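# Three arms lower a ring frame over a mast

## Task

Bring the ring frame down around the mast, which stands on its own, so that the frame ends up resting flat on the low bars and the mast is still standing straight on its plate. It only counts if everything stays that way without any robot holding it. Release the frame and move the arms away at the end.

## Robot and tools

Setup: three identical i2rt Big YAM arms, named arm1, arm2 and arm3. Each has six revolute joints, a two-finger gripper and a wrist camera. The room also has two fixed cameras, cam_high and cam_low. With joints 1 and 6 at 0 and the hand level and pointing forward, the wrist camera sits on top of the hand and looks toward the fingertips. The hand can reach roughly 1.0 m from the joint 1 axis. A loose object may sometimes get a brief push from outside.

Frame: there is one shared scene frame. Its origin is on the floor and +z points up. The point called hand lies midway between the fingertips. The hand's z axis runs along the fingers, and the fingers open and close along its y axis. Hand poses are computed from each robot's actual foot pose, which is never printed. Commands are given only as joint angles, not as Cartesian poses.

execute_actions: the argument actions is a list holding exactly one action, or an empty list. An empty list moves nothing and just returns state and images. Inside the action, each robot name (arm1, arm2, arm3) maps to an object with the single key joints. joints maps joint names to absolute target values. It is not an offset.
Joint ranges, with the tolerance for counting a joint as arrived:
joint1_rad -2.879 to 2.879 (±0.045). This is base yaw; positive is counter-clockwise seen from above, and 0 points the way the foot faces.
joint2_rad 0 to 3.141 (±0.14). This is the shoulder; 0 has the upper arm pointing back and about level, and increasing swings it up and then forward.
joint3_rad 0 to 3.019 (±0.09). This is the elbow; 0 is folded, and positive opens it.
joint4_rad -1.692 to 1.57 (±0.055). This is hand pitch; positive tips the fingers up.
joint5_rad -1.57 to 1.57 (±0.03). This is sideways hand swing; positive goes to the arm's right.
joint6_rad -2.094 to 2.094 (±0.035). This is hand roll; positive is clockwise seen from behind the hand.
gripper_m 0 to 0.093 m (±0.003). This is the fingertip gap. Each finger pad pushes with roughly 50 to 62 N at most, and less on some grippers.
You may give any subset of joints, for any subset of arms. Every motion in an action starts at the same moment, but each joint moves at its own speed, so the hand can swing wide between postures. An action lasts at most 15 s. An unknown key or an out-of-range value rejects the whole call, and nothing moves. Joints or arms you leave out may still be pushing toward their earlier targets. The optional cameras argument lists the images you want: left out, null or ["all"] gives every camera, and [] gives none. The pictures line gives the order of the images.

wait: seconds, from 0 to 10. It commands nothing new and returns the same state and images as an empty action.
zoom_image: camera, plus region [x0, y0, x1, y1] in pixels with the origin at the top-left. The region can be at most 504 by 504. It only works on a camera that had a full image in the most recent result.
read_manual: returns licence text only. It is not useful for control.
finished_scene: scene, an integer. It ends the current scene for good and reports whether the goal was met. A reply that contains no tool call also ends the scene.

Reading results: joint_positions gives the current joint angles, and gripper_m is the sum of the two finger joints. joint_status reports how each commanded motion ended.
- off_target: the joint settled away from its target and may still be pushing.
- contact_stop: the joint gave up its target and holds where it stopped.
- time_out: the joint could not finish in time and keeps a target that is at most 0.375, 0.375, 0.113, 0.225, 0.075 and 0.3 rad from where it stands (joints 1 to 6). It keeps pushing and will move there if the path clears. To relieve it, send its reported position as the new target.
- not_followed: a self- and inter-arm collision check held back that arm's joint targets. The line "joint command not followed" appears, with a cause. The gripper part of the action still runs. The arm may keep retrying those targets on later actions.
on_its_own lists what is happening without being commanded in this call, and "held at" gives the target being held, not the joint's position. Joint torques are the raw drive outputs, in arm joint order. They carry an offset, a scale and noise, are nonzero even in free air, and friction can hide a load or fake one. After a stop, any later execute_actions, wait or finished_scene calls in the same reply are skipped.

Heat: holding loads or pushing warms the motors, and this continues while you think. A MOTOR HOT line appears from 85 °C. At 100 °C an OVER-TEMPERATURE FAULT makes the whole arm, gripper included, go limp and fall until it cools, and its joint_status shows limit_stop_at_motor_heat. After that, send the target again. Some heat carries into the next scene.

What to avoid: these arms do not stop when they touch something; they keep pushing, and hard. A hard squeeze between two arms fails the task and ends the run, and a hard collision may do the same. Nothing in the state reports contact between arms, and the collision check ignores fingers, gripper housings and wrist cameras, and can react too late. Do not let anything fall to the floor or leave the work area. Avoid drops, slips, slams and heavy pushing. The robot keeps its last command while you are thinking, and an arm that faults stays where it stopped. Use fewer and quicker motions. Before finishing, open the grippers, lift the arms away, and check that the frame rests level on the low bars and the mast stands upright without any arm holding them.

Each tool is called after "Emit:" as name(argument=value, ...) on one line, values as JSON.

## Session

Emit:
execute_actions(actions=[])

Emit:
zoom_image(camera="cam_high", region=[380, 150, 560, 330])

Emit:
zoom_image(camera="cam_low", region=[370, 170, 510, 310])

Scene clock: 0.00 s.
Joint torques (N m, as the arm reports them, + toward a larger angle): no reading
Motor temperatures (°C, as the motors report them): arm1=[26 30 30 24 25 27] | arm2=[26 28 29 25 25 24] | arm3=[24 29 29 27 27 25]
arm1.joint_positions: joint1_rad=+0.386 joint2_rad=+0.604 joint3_rad=+1.339 joint4_rad=-1.282 joint5_rad=-0.160 joint6_rad=+0.415 gripper_m=+0.095
arm1.joint_status: not commanded
arm1.hand: x=+1.2473 y=-0.1153 z=+1.3466 quat_wxyz=(-0.267, -0.865, -0.040, +0.423) (m; scene frame)
arm2.joint_positions: joint1_rad=+0.071 joint2_rad=+0.625 joint3_rad=+1.417 joint4_rad=-1.269 joint5_rad=-0.270 joint6_rad=+0.204 gripper_m=+0.094
arm2.joint_status: not commanded
arm2.hand: x=-0.5650 y=+1.0794 z=+1.4127 quat_wxyz=(-0.520, -0.429, -0.732, +0.099) (m; scene frame)
arm3.joint_positions: joint1_rad=+0.339 joint2_rad=+0.526 joint3_rad=+1.323 joint4_rad=-1.527 joint5_rad=+0.187 joint6_rad=-0.401 gripper_m=+0.095
arm3.joint_status: not commanded
arm3.hand: x=-0.6632 y=-1.0792 z=+1.2837 quat_wxyz=(-0.389, +0.697, -0.590, -0.121) (m; scene frame)
pictures: arm1_cam_wrist, arm2_cam_wrist, arm3_cam_wrist, cam_high, cam_low
Images, in order (width x height): arm1_cam_wrist 896x504, arm2_cam_wrist 896x504, arm3_cam_wrist 896x504, cam_high 896x504, cam_low 896x504.

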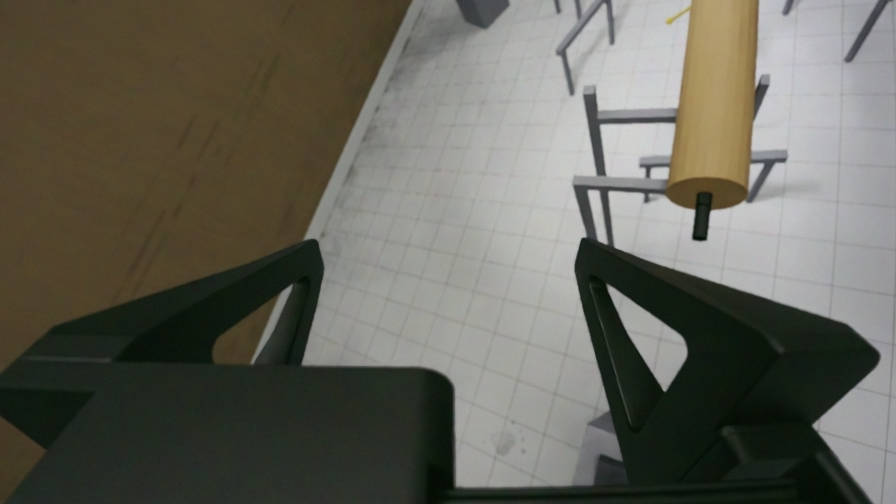

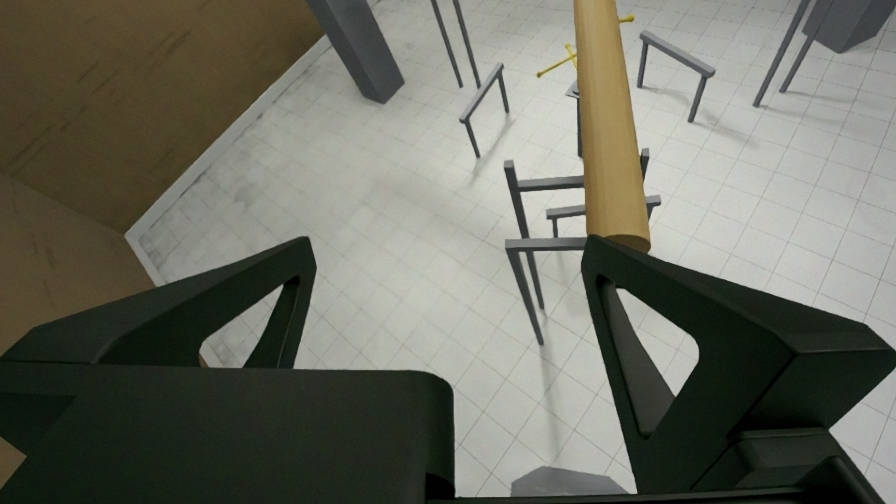

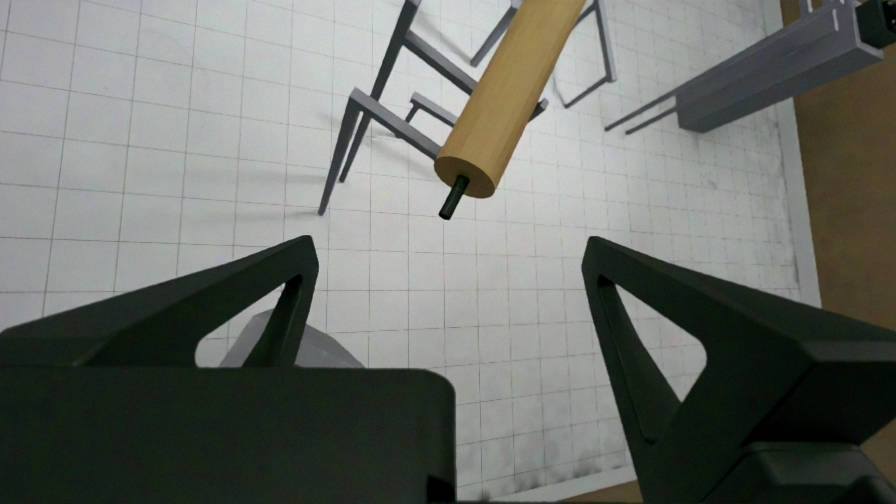

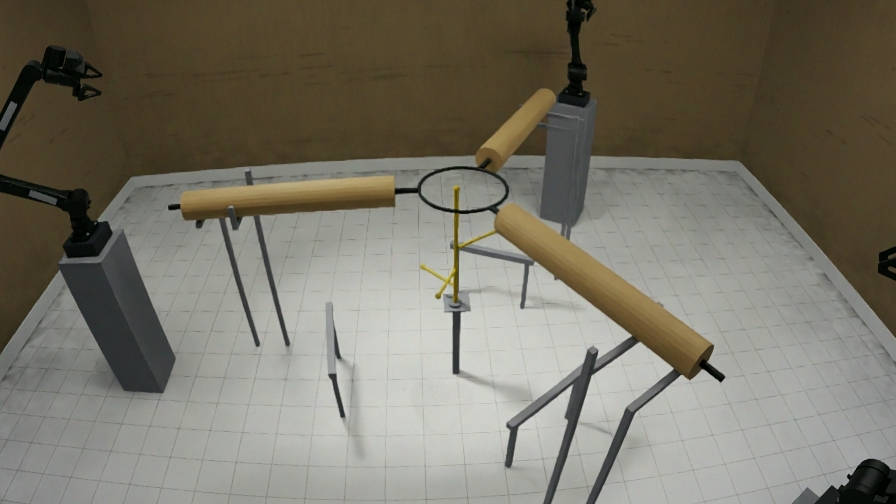

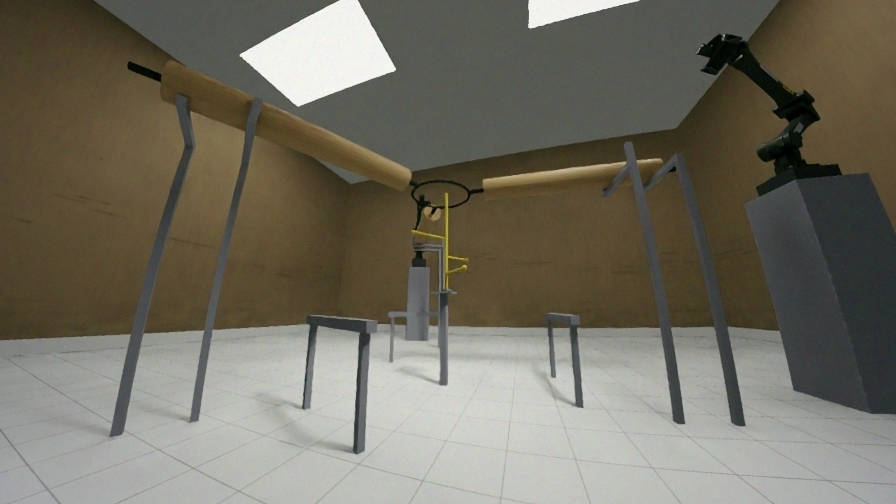

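Region (380, 150, 560, 330) of cam_high's 896x504 image, scaled by 2.800, with more detail than that image has.

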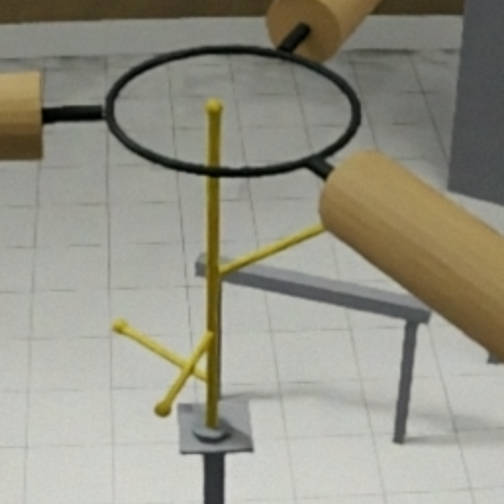

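Region (370, 170, 510, 310) of cam_low's 896x504 image, scaled by 3.600, with more detail than that image has.

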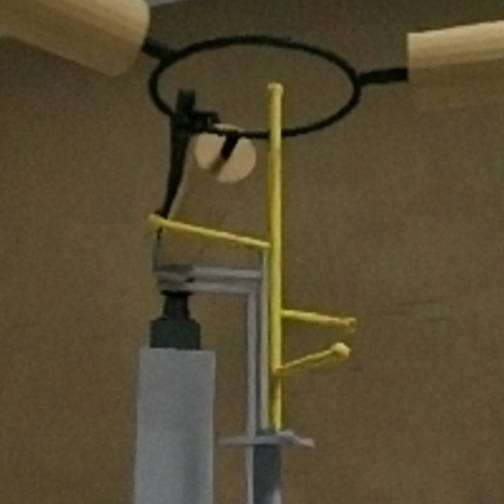

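Emit:
execute_actions(actions=[])

Scene clock: 19.00 s.
Joint torques (N m, as the arm reports them, + toward a larger angle): arm1=[ 1.2   1.21 10.8   2.28  0.07 -0.15] | arm2=[-0.37  3.1   9.03  1.9  -0.06  0.14] | arm3=[-1.89  2.04  9.37  2.22  0.07  0.12]
Motor temperatures (°C, as the motors report them): arm1=[26 29 33 24 25 27] | arm2=[26 28 32 25 25 24] | arm3=[24 29 32 27 27 25]
arm1.joint_positions: joint1_rad=+0.386 joint2_rad=+0.604 joint3_rad=+1.339 joint4_rad=-1.282 joint5_rad=-0.160 joint6_rad=+0.415 gripper_m=+0.095
arm1.joint_status: not commanded
arm1.hand: x=+1.2473 y=-0.1153 z=+1.3466 quat_wxyz=(-0.267, -0.865, -0.040, +0.423) (m; scene frame)
arm2.joint_positions: joint1_rad=+0.071 joint2_rad=+0.625 joint3_rad=+1.417 joint4_rad=-1.269 joint5_rad=-0.270 joint6_rad=+0.204 gripper_m=+0.094
arm2.joint_status: not commanded
arm2.hand: x=-0.5650 y=+1.0794 z=+1.4127 quat_wxyz=(-0.520, -0.429, -0.732, +0.099) (m; scene frame)
arm3.joint_positions: joint1_rad=+0.339 joint2_rad=+0.526 joint3_rad=+1.323 joint4_rad=-1.527 joint5_rad=+0.187 joint6_rad=-0.401 gripper_m=+0.095
arm3.joint_status: not commanded
arm3.hand: x=-0.6632 y=-1.0792 z=+1.2837 quat_wxyz=(-0.389, +0.697, -0.590, -0.121) (m; scene frame)
pictures: arm1_cam_wrist, arm2_cam_wrist, arm3_cam_wrist, cam_high, cam_low
Images, in order (width x height): arm1_cam_wrist 896x504, arm2_cam_wrist 896x504, arm3_cam_wrist 896x504, cam_high 896x504, cam_low 896x504.

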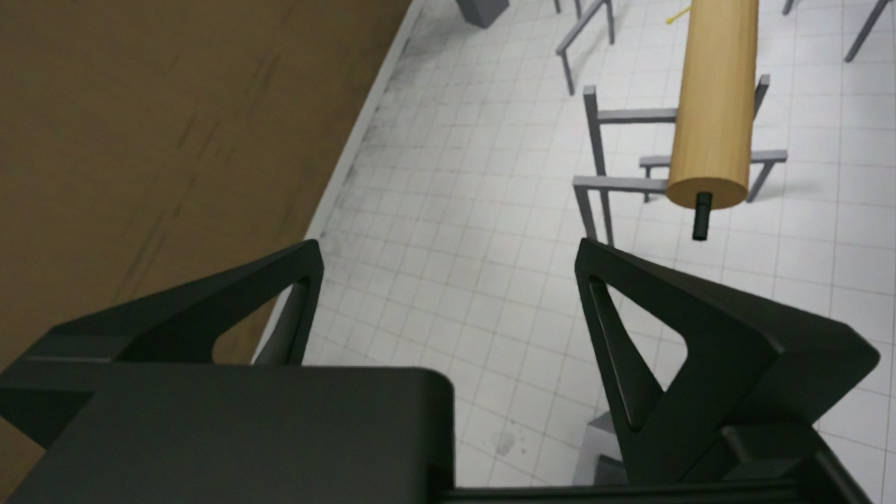

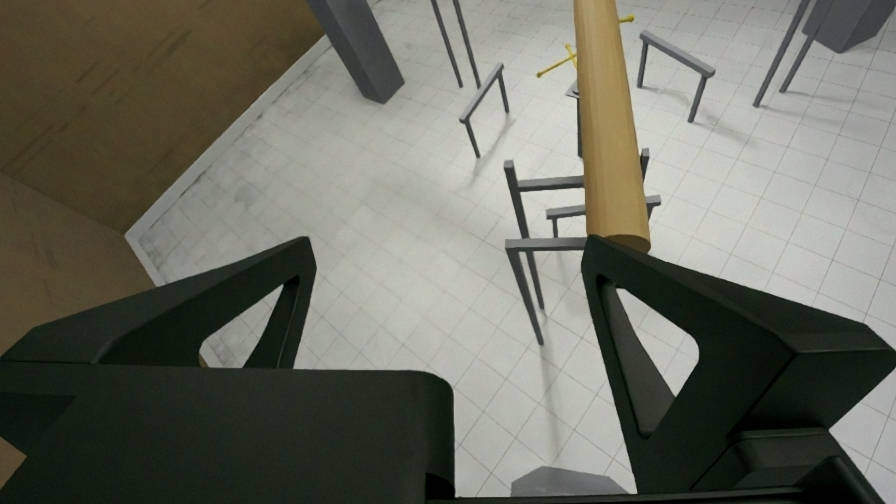

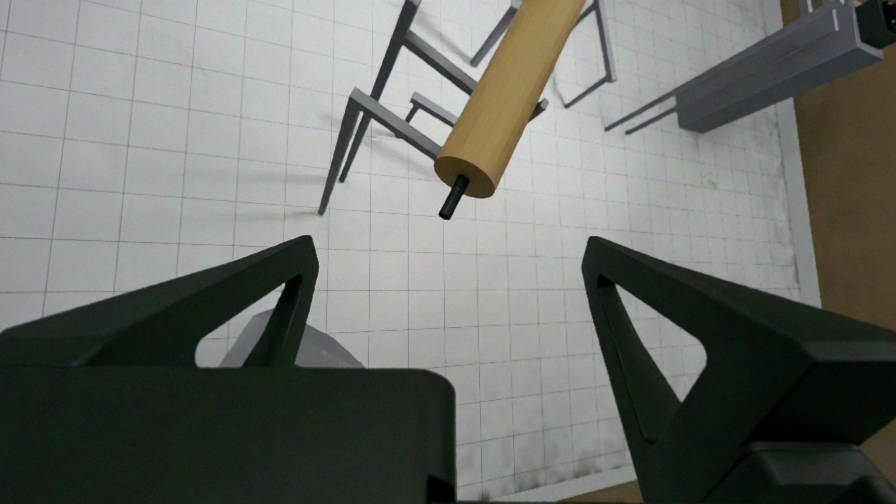

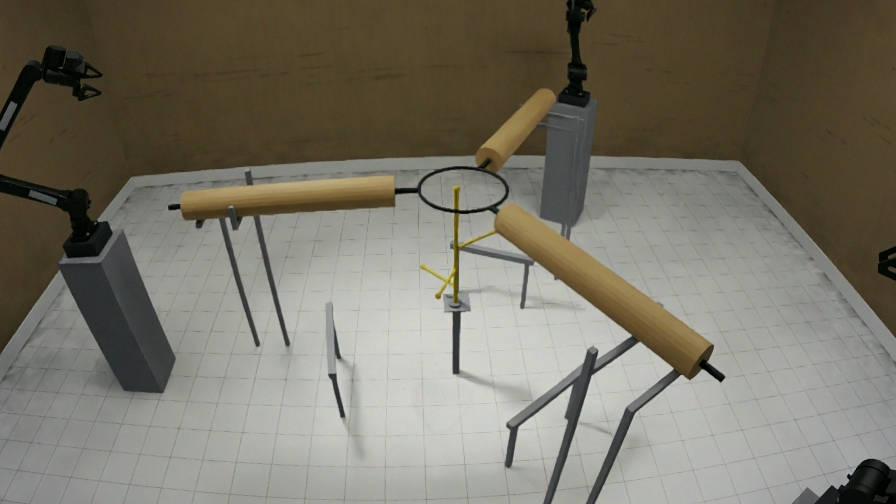

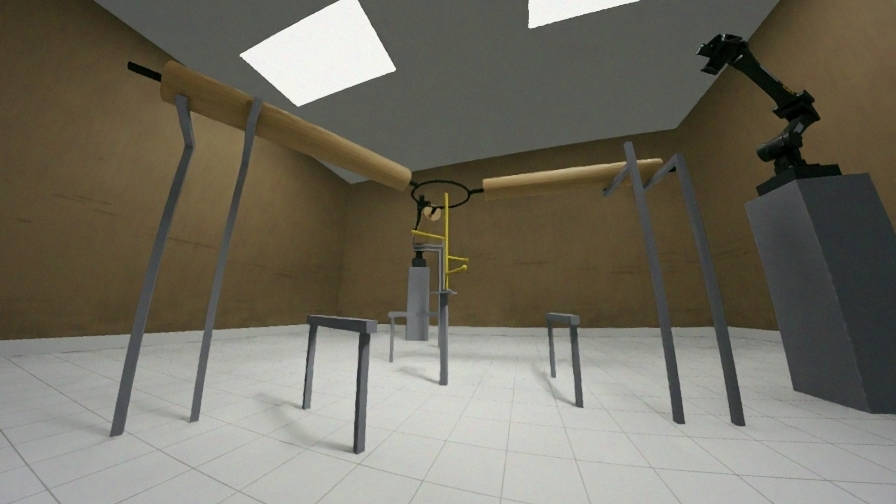

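Emit:
execute_actions(actions=[{"arm1":{"joints":{"joint1_rad":-0.003,"joint2_rad":1.46,"joint3_rad":1.38,"joint4_rad":-1.48,"joint5_rad":0,"joint6_rad":0.011}},"arm2":{"joints":{"joint1_rad":-0.06,"joint2_rad":1.5,"joint3_rad":1.35,"joint4_rad":-1.41,"joint5_rad":0,"joint6_rad":-0.129}},"arm3":{"joints":{"joint1_rad":-0.111,"joint2_rad":1.335,"joint3_rad":1.32,"joint4_rad":-1.53,"joint5_rad":0,"joint6_rad":-0.103}}}], cameras=["arm1_cam_wrist","arm2_cam_wrist","arm3_cam_wrist"])

Scene clock: 32.13 s.
Joint torques (N m, as the arm reports them, + toward a larger angle): arm1=[  1.17 -12.96  12.03  -0.18   0.23  -0.12] | arm2=[ -1.18 -13.79   9.12  -0.06   0.06   0.07] | arm3=[ -2.01 -11.45  10.22   0.36  -0.17   0.23]
Motor temperatures (°C, as the motors report them): arm1=[26 29 33 24 25 27] | arm2=[26 28 32 25 25 24] | arm3=[24 29 32 27 27 25]
arm1.joint_positions: joint1_rad=-0.003 joint2_rad=+1.471 joint3_rad=+1.353 joint4_rad=-1.465 joint5_rad=-0.002 joint6_rad=+0.020 gripper_m=+0.095
arm1.joint_status: all done
arm1.hand: x=+1.0247 y=-0.0101 z=+1.0403 quat_wxyz=(-0.008, -1.000, -0.005, +0.000) (m; scene frame)
arm2.joint_positions: joint1_rad=-0.057 joint2_rad=+1.500 joint3_rad=+1.349 joint4_rad=-1.399 joint5_rad=-0.002 joint6_rad=-0.119 gripper_m=+0.094
arm2.joint_status: all done
arm2.hand: x=-0.5431 y=+0.8497 z=+1.0540 quat_wxyz=(-0.011, -0.492, -0.870, +0.005) (m; scene frame)
arm3.joint_positions: joint1_rad=-0.111 joint2_rad=+1.339 joint3_rad=+1.308 joint4_rad=-1.527 joint5_rad=+0.004 joint6_rad=-0.118 gripper_m=+0.095
arm3.joint_status: all done
arm3.hand: x=-0.5041 y=-0.9348 z=+1.0469 quat_wxyz=(+0.000, +0.517, -0.856, +0.004) (m; scene frame)
pictures: arm1_cam_wrist, arm2_cam_wrist, arm3_cam_wrist
Images, in order (width x height): arm1_cam_wrist 896x504, arm2_cam_wrist 896x504, arm3_cam_wrist 896x504.

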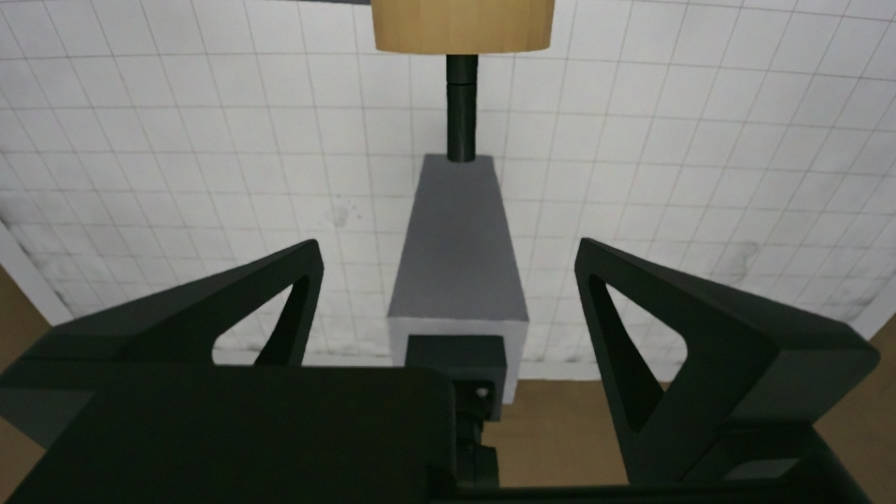

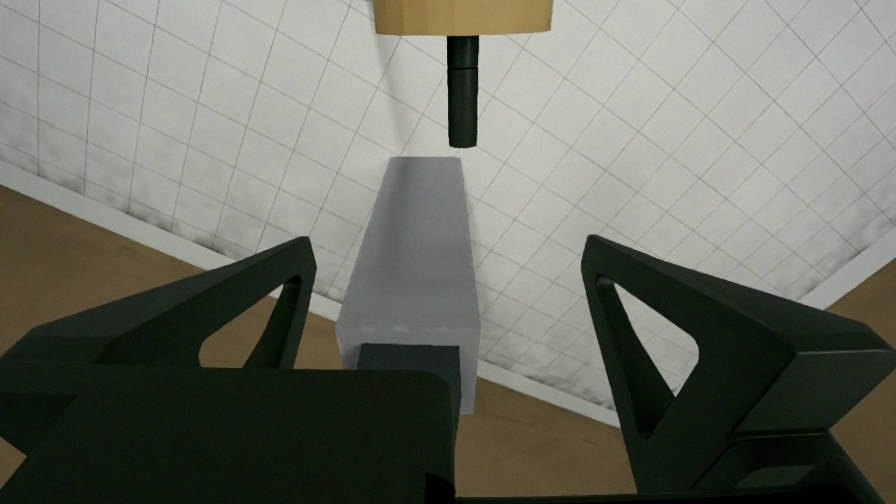

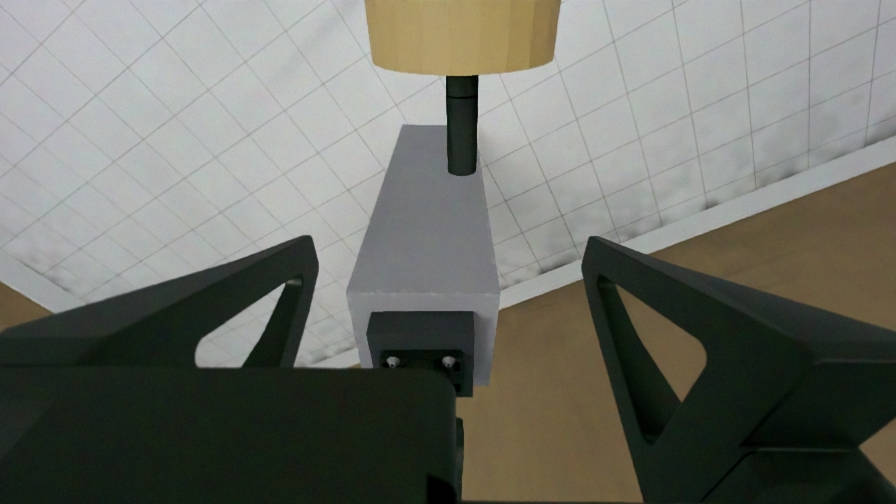

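Emit:
execute_actions(actions=[{"arm1":{"joints":{"joint1_rad":-0.026,"joint2_rad":1.598,"joint3_rad":1.068,"joint4_rad":-1.024,"joint6_rad":-0.032}},"arm2":{"joints":{"joint1_rad":-0.079,"joint2_rad":1.687,"joint3_rad":1.123,"joint4_rad":-0.99,"joint6_rad":-0.163}},"arm3":{"joints":{"joint1_rad":-0.139,"joint2_rad":1.42,"joint3_rad":0.974,"joint4_rad":-1.092,"joint6_rad":-0.146}}}], cameras=["arm1_cam_wrist","arm2_cam_wrist","arm3_cam_wrist"])

Scene clock: 67.27 s.
Joint torques (N m, as the arm reports them, + toward a larger angle): arm1=[  0.67 -15.83   9.75   1.13   0.19  -0.18] | arm2=[ -0.75 -16.8    8.65   0.61   0.04   0.03] | arm3=[ -2.16 -11.45   9.     1.01  -0.17  -0.05]
Motor temperatures (°C, as the motors report them): arm1=[26 30 35 24 25 27] | arm2=[26 28 33 25 25 24] | arm3=[24 29 33 27 27 25]
arm1.joint_positions: joint1_rad=-0.023 joint2_rad=+1.623 joint3_rad=+1.050 joint4_rad=-1.041 joint5_rad=-0.002 joint6_rad=-0.023 gripper_m=+0.095
arm1.joint_status: all done
arm1.hand: x=+1.0306 y=-0.0037 z=+0.8690 quat_wxyz=(-0.008, -1.000, -0.017, -0.016) (m; scene frame)
arm2.joint_positions: joint1_rad=-0.074 joint2_rad=+1.692 joint3_rad=+1.111 joint4_rad=-1.002 joint5_rad=-0.002 joint6_rad=-0.153 gripper_m=+0.094
arm2.joint_status: all done
arm2.hand: x=-0.5473 y=+0.8410 z=+0.8874 quat_wxyz=(+0.002, -0.485, -0.875, -0.005) (m; scene frame)
arm3.joint_positions: joint1_rad=-0.135 joint2_rad=+1.422 joint3_rad=+0.965 joint4_rad=-1.103 joint5_rad=+0.004 joint6_rad=-0.131 gripper_m=+0.095
arm3.joint_status: all done
arm3.hand: x=-0.5019 y=-0.9486 z=+0.8910 quat_wxyz=(+0.001, +0.512, -0.859, +0.004) (m; scene frame)
pictures: arm1_cam_wrist, arm2_cam_wrist, arm3_cam_wrist
Images, in order (width x height): arm1_cam_wrist 896x504, arm2_cam_wrist 896x504, arm3_cam_wrist 896x504.

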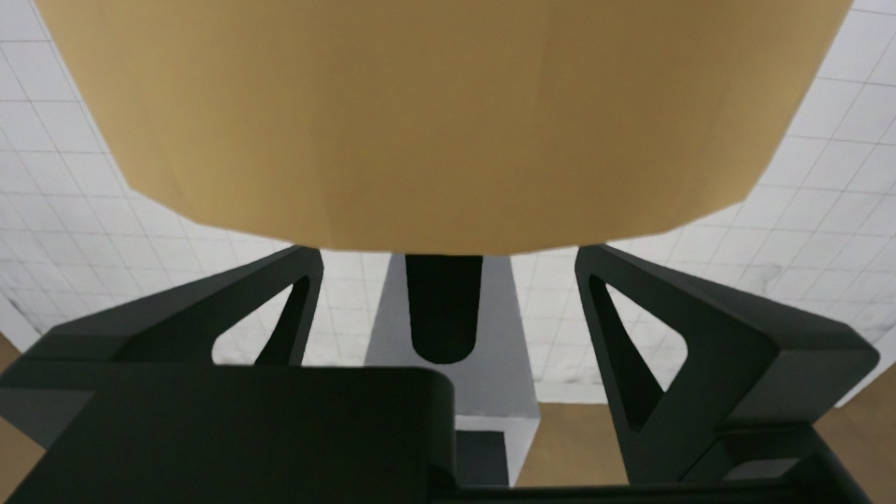

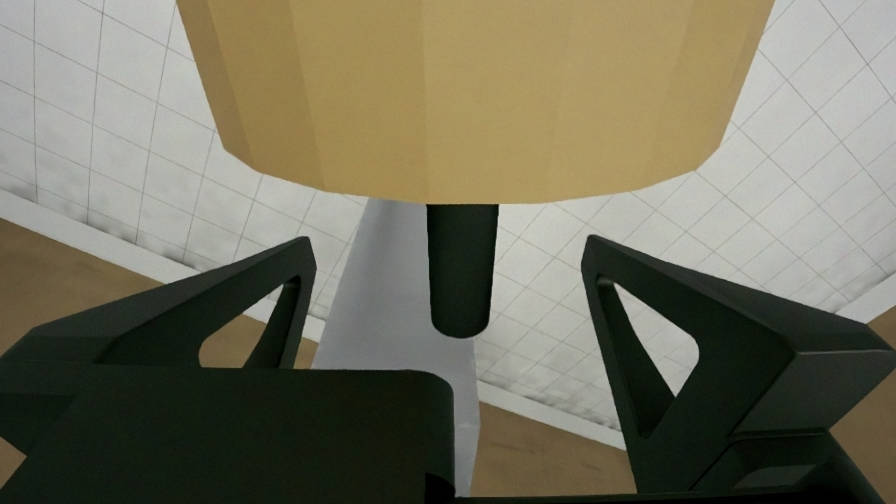

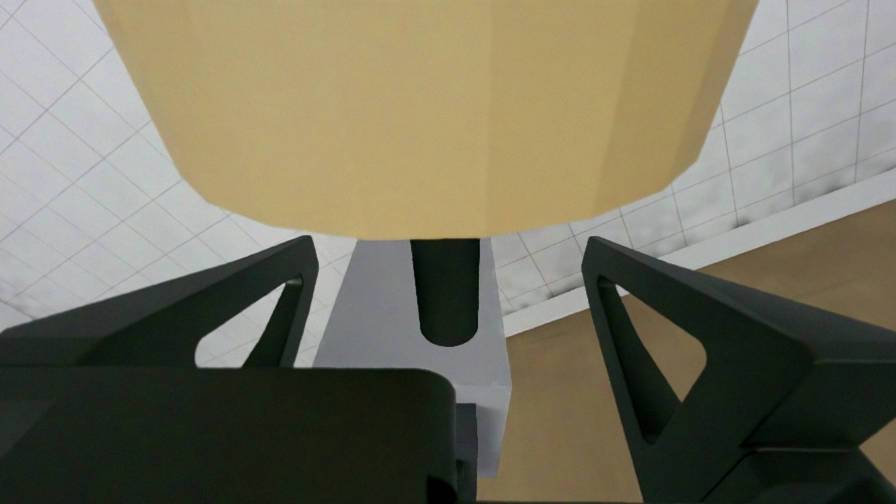

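Emit:
execute_actions(actions=[{"arm1":{"joints":{"gripper_m":0.0,"joint2_rad":1.575}},"arm2":{"joints":{"joint1_rad":-0.086,"gripper_m":0.0}},"arm3":{"joints":{"gripper_m":0.0}}}], cameras=["arm1_cam_wrist","arm2_cam_wrist","arm3_cam_wrist"])

Scene clock: 76.53 s.
Joint torques (N m, as the arm reports them, + toward a larger angle): arm1=[  1.11 -16.16   9.97   1.07   0.29  -0.21] | arm2=[ -0.88 -16.88   8.68   0.72  -0.11   0.1 ] | arm3=[ -2.2  -11.52   8.99   0.89  -0.06   0.11]
Motor temperatures (°C, as the motors report them): arm1=[26 30 34 24 25 27] | arm2=[26 29 33 25 25 24] | arm3=[24 29 33 27 27 25]
arm1.joint_positions: joint1_rad=-0.023 joint2_rad=+1.608 joint3_rad=+1.050 joint4_rad=-1.040 joint5_rad=-0.004 joint6_rad=-0.022 gripper_m=+0.018
arm1.joint_status: gripper_m off_target (ended at +0.018, target +0.000); the others done
arm1.hand: x=+1.0293 y=-0.0042 z=+0.8753 quat_wxyz=(-0.009, -1.000, -0.017, -0.007) (m; scene frame)
arm2.joint_positions: joint1_rad=-0.081 joint2_rad=+1.692 joint3_rad=+1.111 joint4_rad=-1.001 joint5_rad=+0.002 joint6_rad=-0.157 gripper_m=+0.019
arm2.joint_status: gripper_m off_target (ended at +0.019, target +0.000); the others done
arm2.hand: x=-0.5506 y=+0.8392 z=+0.8874 quat_wxyz=(+0.003, -0.486, -0.874, -0.003) (m; scene frame)
arm3.joint_positions: joint1_rad=-0.135 joint2_rad=+1.422 joint3_rad=+0.965 joint4_rad=-1.100 joint5_rad=+0.001 joint6_rad=-0.149 gripper_m=+0.019
arm3.joint_status: gripper_m off_target (ended at +0.019, target +0.000)
arm3.hand: x=-0.5019 y=-0.9477 z=+0.8910 quat_wxyz=(+0.000, +0.520, -0.854, +0.002) (m; scene frame)
pictures: arm1_cam_wrist, arm2_cam_wrist, arm3_cam_wrist
Images, in order (width x height): arm1_cam_wrist 896x504, arm2_cam_wrist 896x504, arm3_cam_wrist 896x504.

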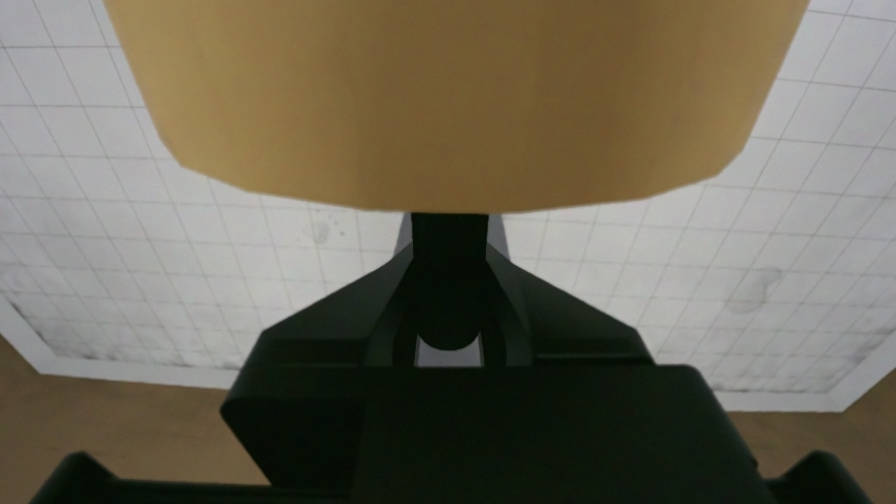

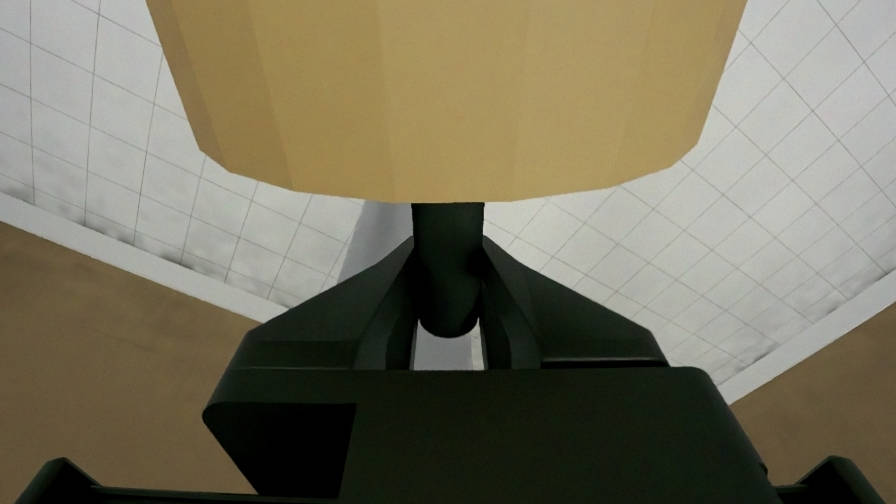

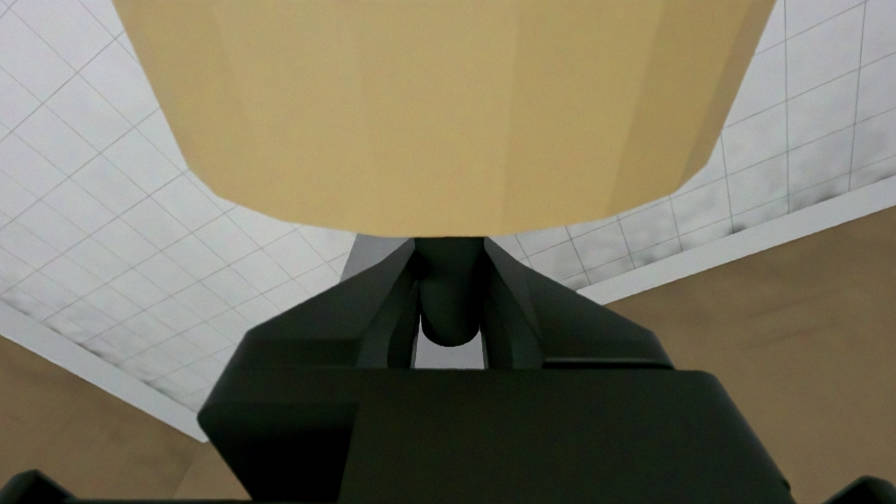

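Emit:
execute_actions(actions=[{"arm1":{"joints":{"joint1_rad":-0.019,"joint2_rad":1.452,"joint3_rad":1.274,"joint4_rad":-1.331}},"arm2":{"joints":{"joint2_rad":1.546,"joint3_rad":1.318,"joint4_rad":-1.287}},"arm3":{"joints":{"joint2_rad":1.306,"joint3_rad":1.222,"joint4_rad":-1.412}}}], cameras=["cam_high","cam_low"])

Scene clock: 97.10 s.
Joint torques (N m, as the arm reports them, + toward a larger angle): arm1=[  1.98 -14.23  14.57  -0.38   0.17  -0.19] | arm2=[ -0.29 -15.88  13.23  -0.01  -0.03   0.1 ] | arm3=[ -2.39 -11.4   13.05  -0.11   0.01   0.12]
Motor temperatures (°C, as the motors report them): arm1=[26 30 34 24 25 27] | arm2=[26 29 33 25 25 24] | arm3=[24 30 33 27 27 25]
arm1.joint_positions: joint1_rad=-0.023 joint2_rad=+1.477 joint3_rad=+1.220 joint4_rad=-1.311 joint5_rad=-0.001 joint6_rad=-0.022 gripper_m=+0.018
arm1.joint_status: all done
arm1.hand: x=+1.0280 y=-0.0023 z=+0.9873 quat_wxyz=(-0.007, -1.000, -0.017, +0.006) (m; scene frame)
arm2.joint_positions: joint1_rad=-0.082 joint2_rad=+1.552 joint3_rad=+1.266 joint4_rad=-1.275 joint5_rad=+0.000 joint6_rad=-0.158 gripper_m=+0.019
arm2.joint_status: all done
arm2.hand: x=-0.5509 y=+0.8396 z=+1.0014 quat_wxyz=(-0.006, -0.486, -0.874, +0.003) (m; scene frame)
arm3.joint_positions: joint1_rad=-0.135 joint2_rad=+1.314 joint3_rad=+1.173 joint4_rad=-1.398 joint5_rad=+0.000 joint6_rad=-0.150 gripper_m=+0.019
arm3.joint_status: all done
arm3.hand: x=-0.5022 y=-0.9473 z=+1.0048 quat_wxyz=(-0.008, +0.520, -0.854, -0.001) (m; scene frame)
pictures: cam_high, cam_low
Images, in order (width x height): cam_high 896x504, cam_low 896x504.

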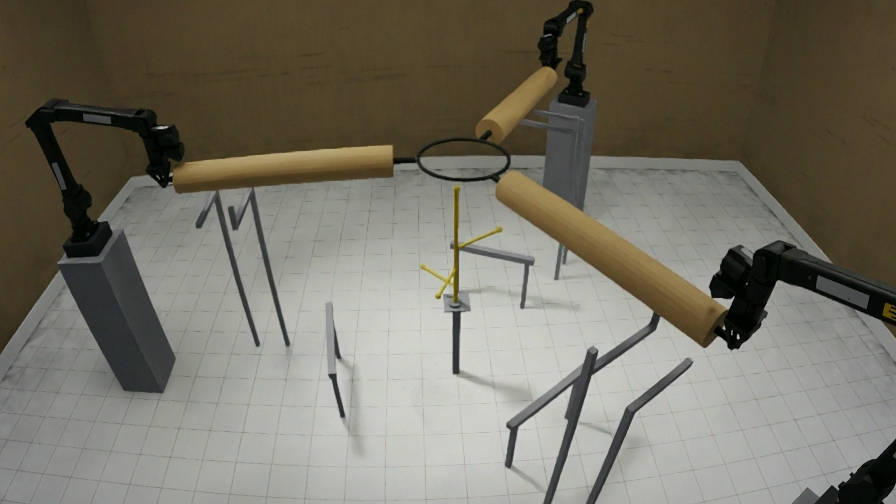

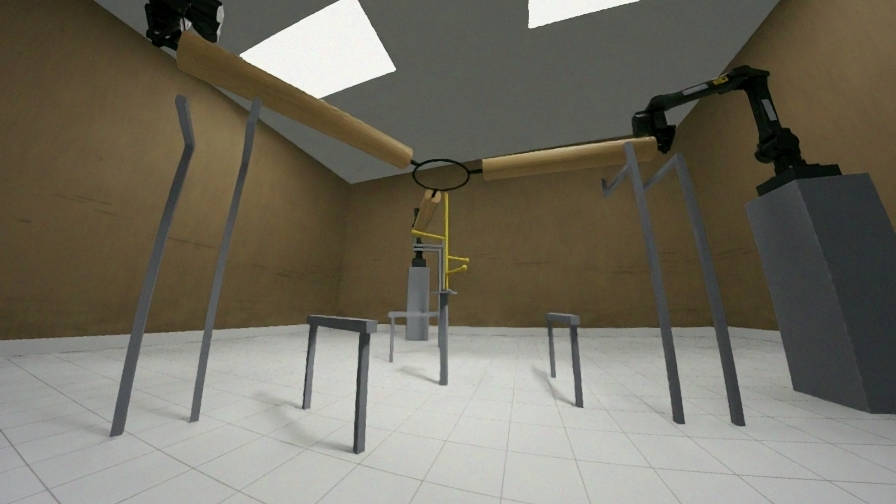

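Emit:
execute_actions(actions=[{"arm1":{"joints":{"joint1_rad":-0.235,"joint2_rad":1.503,"joint3_rad":1.316,"joint4_rad":-1.335,"joint6_rad":-0.33}},"arm2":{"joints":{"joint1_rad":-0.276,"joint2_rad":1.62,"joint3_rad":1.402,"joint4_rad":-1.305,"joint6_rad":-0.448}},"arm3":{"joints":{"joint1_rad":-0.368,"joint2_rad":1.388,"joint3_rad":1.291,"joint4_rad":-1.416,"joint6_rad":-0.48}}}], cameras=[])

Scene clock: 117.20 s.
Joint torques (N m, as the arm reports them, + toward a larger angle): arm1=[  0.73 -15.07  14.06  -0.1    0.21  -0.21] | arm2=[ -0.8  -19.31  12.9    0.09   0.18  -0.01] | arm3=[ -2.65 -13.25  12.86  -0.28   0.11  -0.02]
Motor temperatures (°C, as the motors report them): arm1=[26 30 37 24 25 27] | arm2=[26 29 36 25 25 24] | arm3=[24 30 36 27 27 25]
arm1.joint_positions: joint1_rad=-0.234 joint2_rad=+1.522 joint3_rad=+1.264 joint4_rad=-1.323 joint5_rad=-0.003 joint6_rad=-0.318 gripper_m=+0.018
arm1.joint_status: all done
arm1.hand: x=+1.0226 y=+0.0890 z=+0.9840 quat_wxyz=(-0.009, -0.998, -0.059, +0.001) (m; scene frame)
arm2.joint_positions: joint1_rad=-0.269 joint2_rad=+1.633 joint3_rad=+1.352 joint4_rad=-1.292 joint5_rad=-0.005 joint6_rad=-0.436 gripper_m=+0.019
arm2.joint_status: all done
arm2.hand: x=-0.6250 y=+0.7871 z=+0.9966 quat_wxyz=(-0.003, -0.446, -0.895, -0.003) (m; scene frame)
arm3.joint_positions: joint1_rad=-0.360 joint2_rad=+1.404 joint3_rad=+1.243 joint4_rad=-1.400 joint5_rad=-0.004 joint6_rad=-0.469 gripper_m=+0.019
arm3.joint_status: all done
arm3.hand: x=-0.4190 y=-0.9854 z=+0.9984 quat_wxyz=(+0.002, +0.560, -0.829, +0.002) (m; scene frame)
pictures: none
No camera images: the call's "cameras" was empty. Leave "cameras" out to get every camera's image.

Emit:
execute_actions(actions=[{"arm1":{"joints":{"joint1_rad":-0.417,"joint2_rad":1.601,"joint3_rad":1.446,"joint4_rad":-1.359,"joint6_rad":-0.605}},"arm2":{"joints":{"joint1_rad":-0.435,"joint2_rad":1.734,"joint3_rad":1.562,"joint4_rad":-1.342,"joint6_rad":-0.697}},"arm3":{"joints":{"joint1_rad":-0.553,"joint2_rad":1.509,"joint3_rad":1.434,"joint4_rad":-1.428,"joint6_rad":-0.753}}}], cameras=["cam_high"])

Scene clock: 137.43 s.
Joint torques (N m, as the arm reports them, + toward a larger angle): arm1=[  0.74 -16.99  14.48   0.03   0.28  -0.26] | arm2=[ -1.21 -21.37  13.15  -0.08   0.24  -0.04] | arm3=[ -3.28 -15.79  13.12  -0.31   0.29  -0.09]
Motor temperatures (°C, as the motors report them): arm1=[26 30 38 24 25 27] | arm2=[26 29 37 25 25 24] | arm3=[24 30 37 27 27 25]
arm1.joint_positions: joint1_rad=-0.411 joint2_rad=+1.629 joint3_rad=+1.390 joint4_rad=-1.348 joint5_rad=-0.006 joint6_rad=-0.586 gripper_m=+0.018
arm1.joint_status: all done
arm1.hand: x=+1.0065 y=+0.1779 z=+0.9830 quat_wxyz=(-0.012, -0.994, -0.104, +0.001) (m; scene frame)
arm2.joint_positions: joint1_rad=-0.425 joint2_rad=+1.752 joint3_rad=+1.511 joint4_rad=-1.323 joint5_rad=-0.008 joint6_rad=-0.682 gripper_m=+0.019
arm2.joint_status: all done
arm2.hand: x=-0.6959 y=+0.7273 z=+0.9979 quat_wxyz=(-0.007, -0.405, -0.914, +0.001) (m; scene frame)
arm3.joint_positions: joint1_rad=-0.534 joint2_rad=+1.530 joint3_rad=+1.382 joint4_rad=-1.412 joint5_rad=-0.008 joint6_rad=-0.734 gripper_m=+0.019
arm3.joint_status: all done
arm3.hand: x=-0.3353 y=-1.0163 z=+0.9999 quat_wxyz=(+0.001, +0.597, -0.803, +0.000) (m; scene frame)
pictures: cam_high
Images, in order (width x height): cam_high 896x504.

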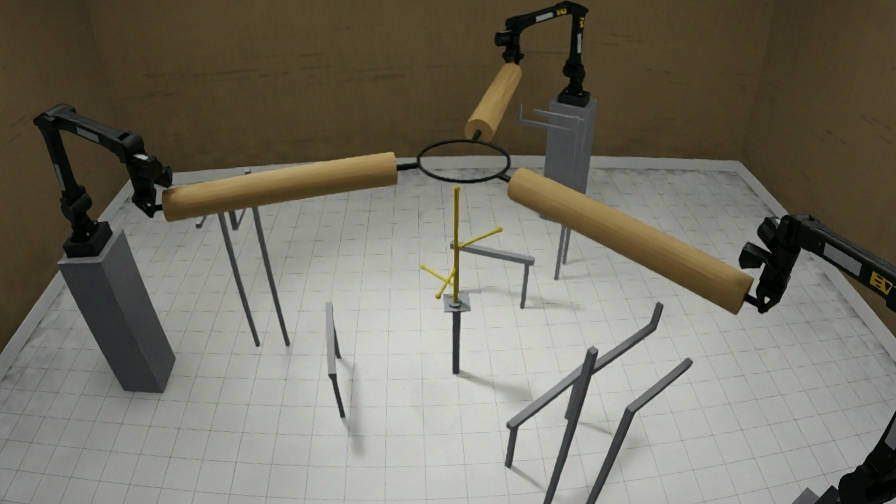

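Emit:
execute_actions(actions=[{"arm1":{"joints":{"joint1_rad":-0.544,"joint2_rad":1.753,"joint3_rad":1.565,"joint4_rad":-1.295,"joint6_rad":-0.812}},"arm2":{"joints":{"joint1_rad":-0.538,"joint2_rad":1.905,"joint3_rad":1.72,"joint4_rad":-1.303,"joint6_rad":-0.881}},"arm3":{"joints":{"joint1_rad":-0.667,"joint2_rad":1.68,"joint3_rad":1.558,"joint4_rad":-1.351,"joint6_rad":-0.946}}}], cameras=["cam_high","cam_low","arm1_cam_wrist","arm3_cam_wrist"])

Scene clock: 150.77 s.
Joint torques (N m, as the arm reports them, + toward a larger angle): arm1=[  1.7  -20.53  14.92   0.6    0.07  -0.23] | arm2=[ -1.43 -24.75  13.6    0.1    0.12   0.01] | arm3=[ -3.48 -18.93  12.99   0.49   0.26  -0.04]
Motor temperatures (°C, as the motors report them): arm1=[26 31 39 24 25 27] | arm2=[26 29 38 25 25 24] | arm3=[24 30 38 27 27 25]
arm1.joint_positions: joint1_rad=-0.543 joint2_rad=+1.794 joint3_rad=+1.502 joint4_rad=-1.301 joint5_rad=-0.001 joint6_rad=-0.798 gripper_m=+0.018
arm1.joint_status: all done
arm1.hand: x=+0.9867 y=+0.2613 z=+0.9426 quat_wxyz=(-0.013, -0.989, -0.144, -0.002) (m; scene frame)
arm2.joint_positions: joint1_rad=-0.530 joint2_rad=+1.932 joint3_rad=+1.663 joint4_rad=-1.298 joint5_rad=-0.005 joint6_rad=-0.869 gripper_m=+0.019
arm2.joint_status: all done
arm2.hand: x=-0.7545 y=+0.6682 z=+0.9575 quat_wxyz=(-0.005, -0.367, -0.930, +0.001) (m; scene frame)
arm3.joint_positions: joint1_rad=-0.650 joint2_rad=+1.710 joint3_rad=+1.507 joint4_rad=-1.351 joint5_rad=-0.008 joint6_rad=-0.932 gripper_m=+0.019
arm3.joint_status: all done
arm3.hand: x=-0.2516 y=-1.0359 z=+0.9636 quat_wxyz=(-0.002, +0.629, -0.777, +0.002) (m; scene frame)
pictures: arm1_cam_wrist, arm3_cam_wrist, cam_high, cam_low
Images, in order (width x height): arm1_cam_wrist 896x504, arm3_cam_wrist 896x504, cam_high 896x504, cam_low 896x504.

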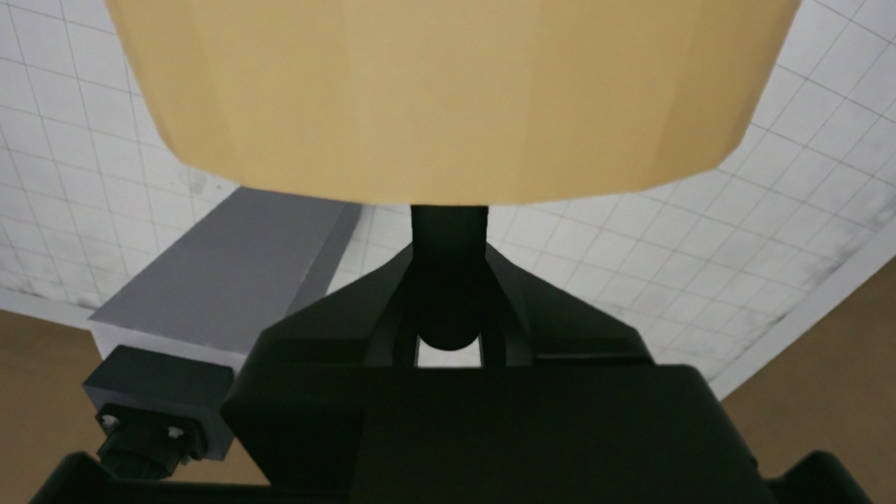

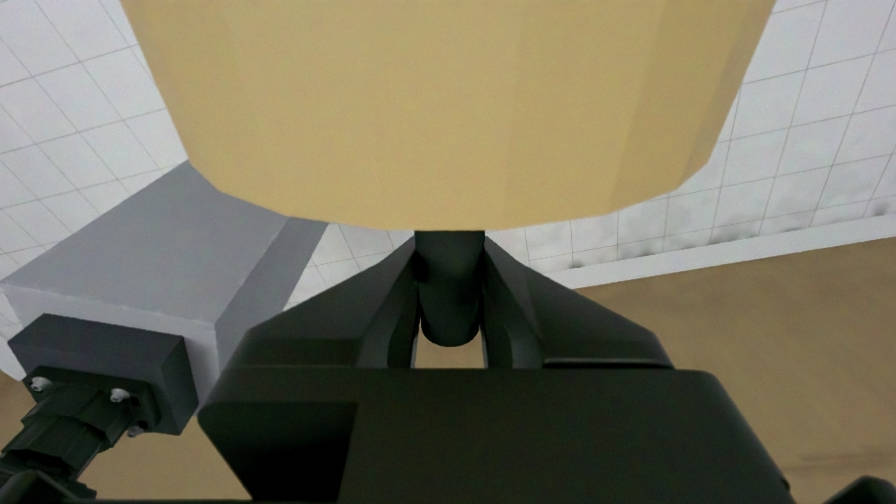

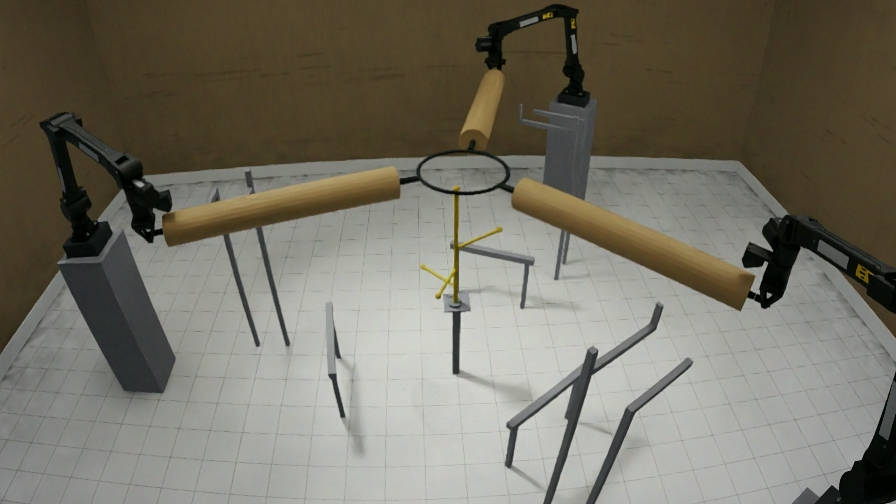

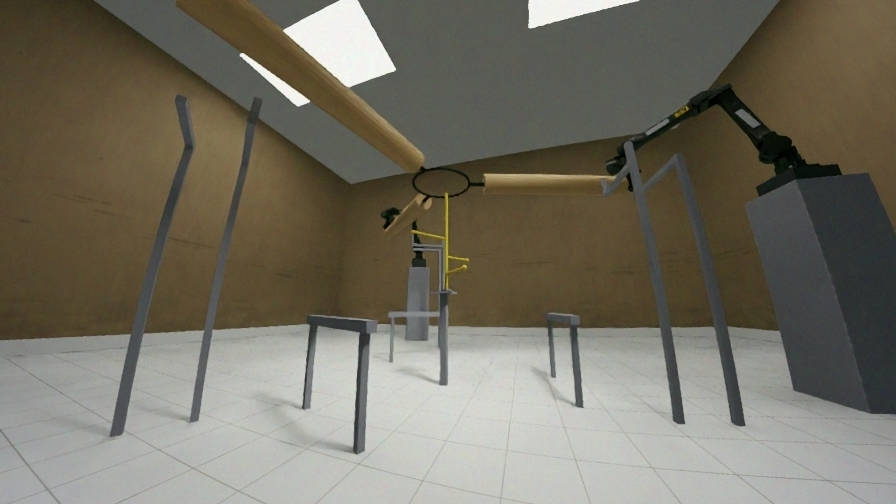

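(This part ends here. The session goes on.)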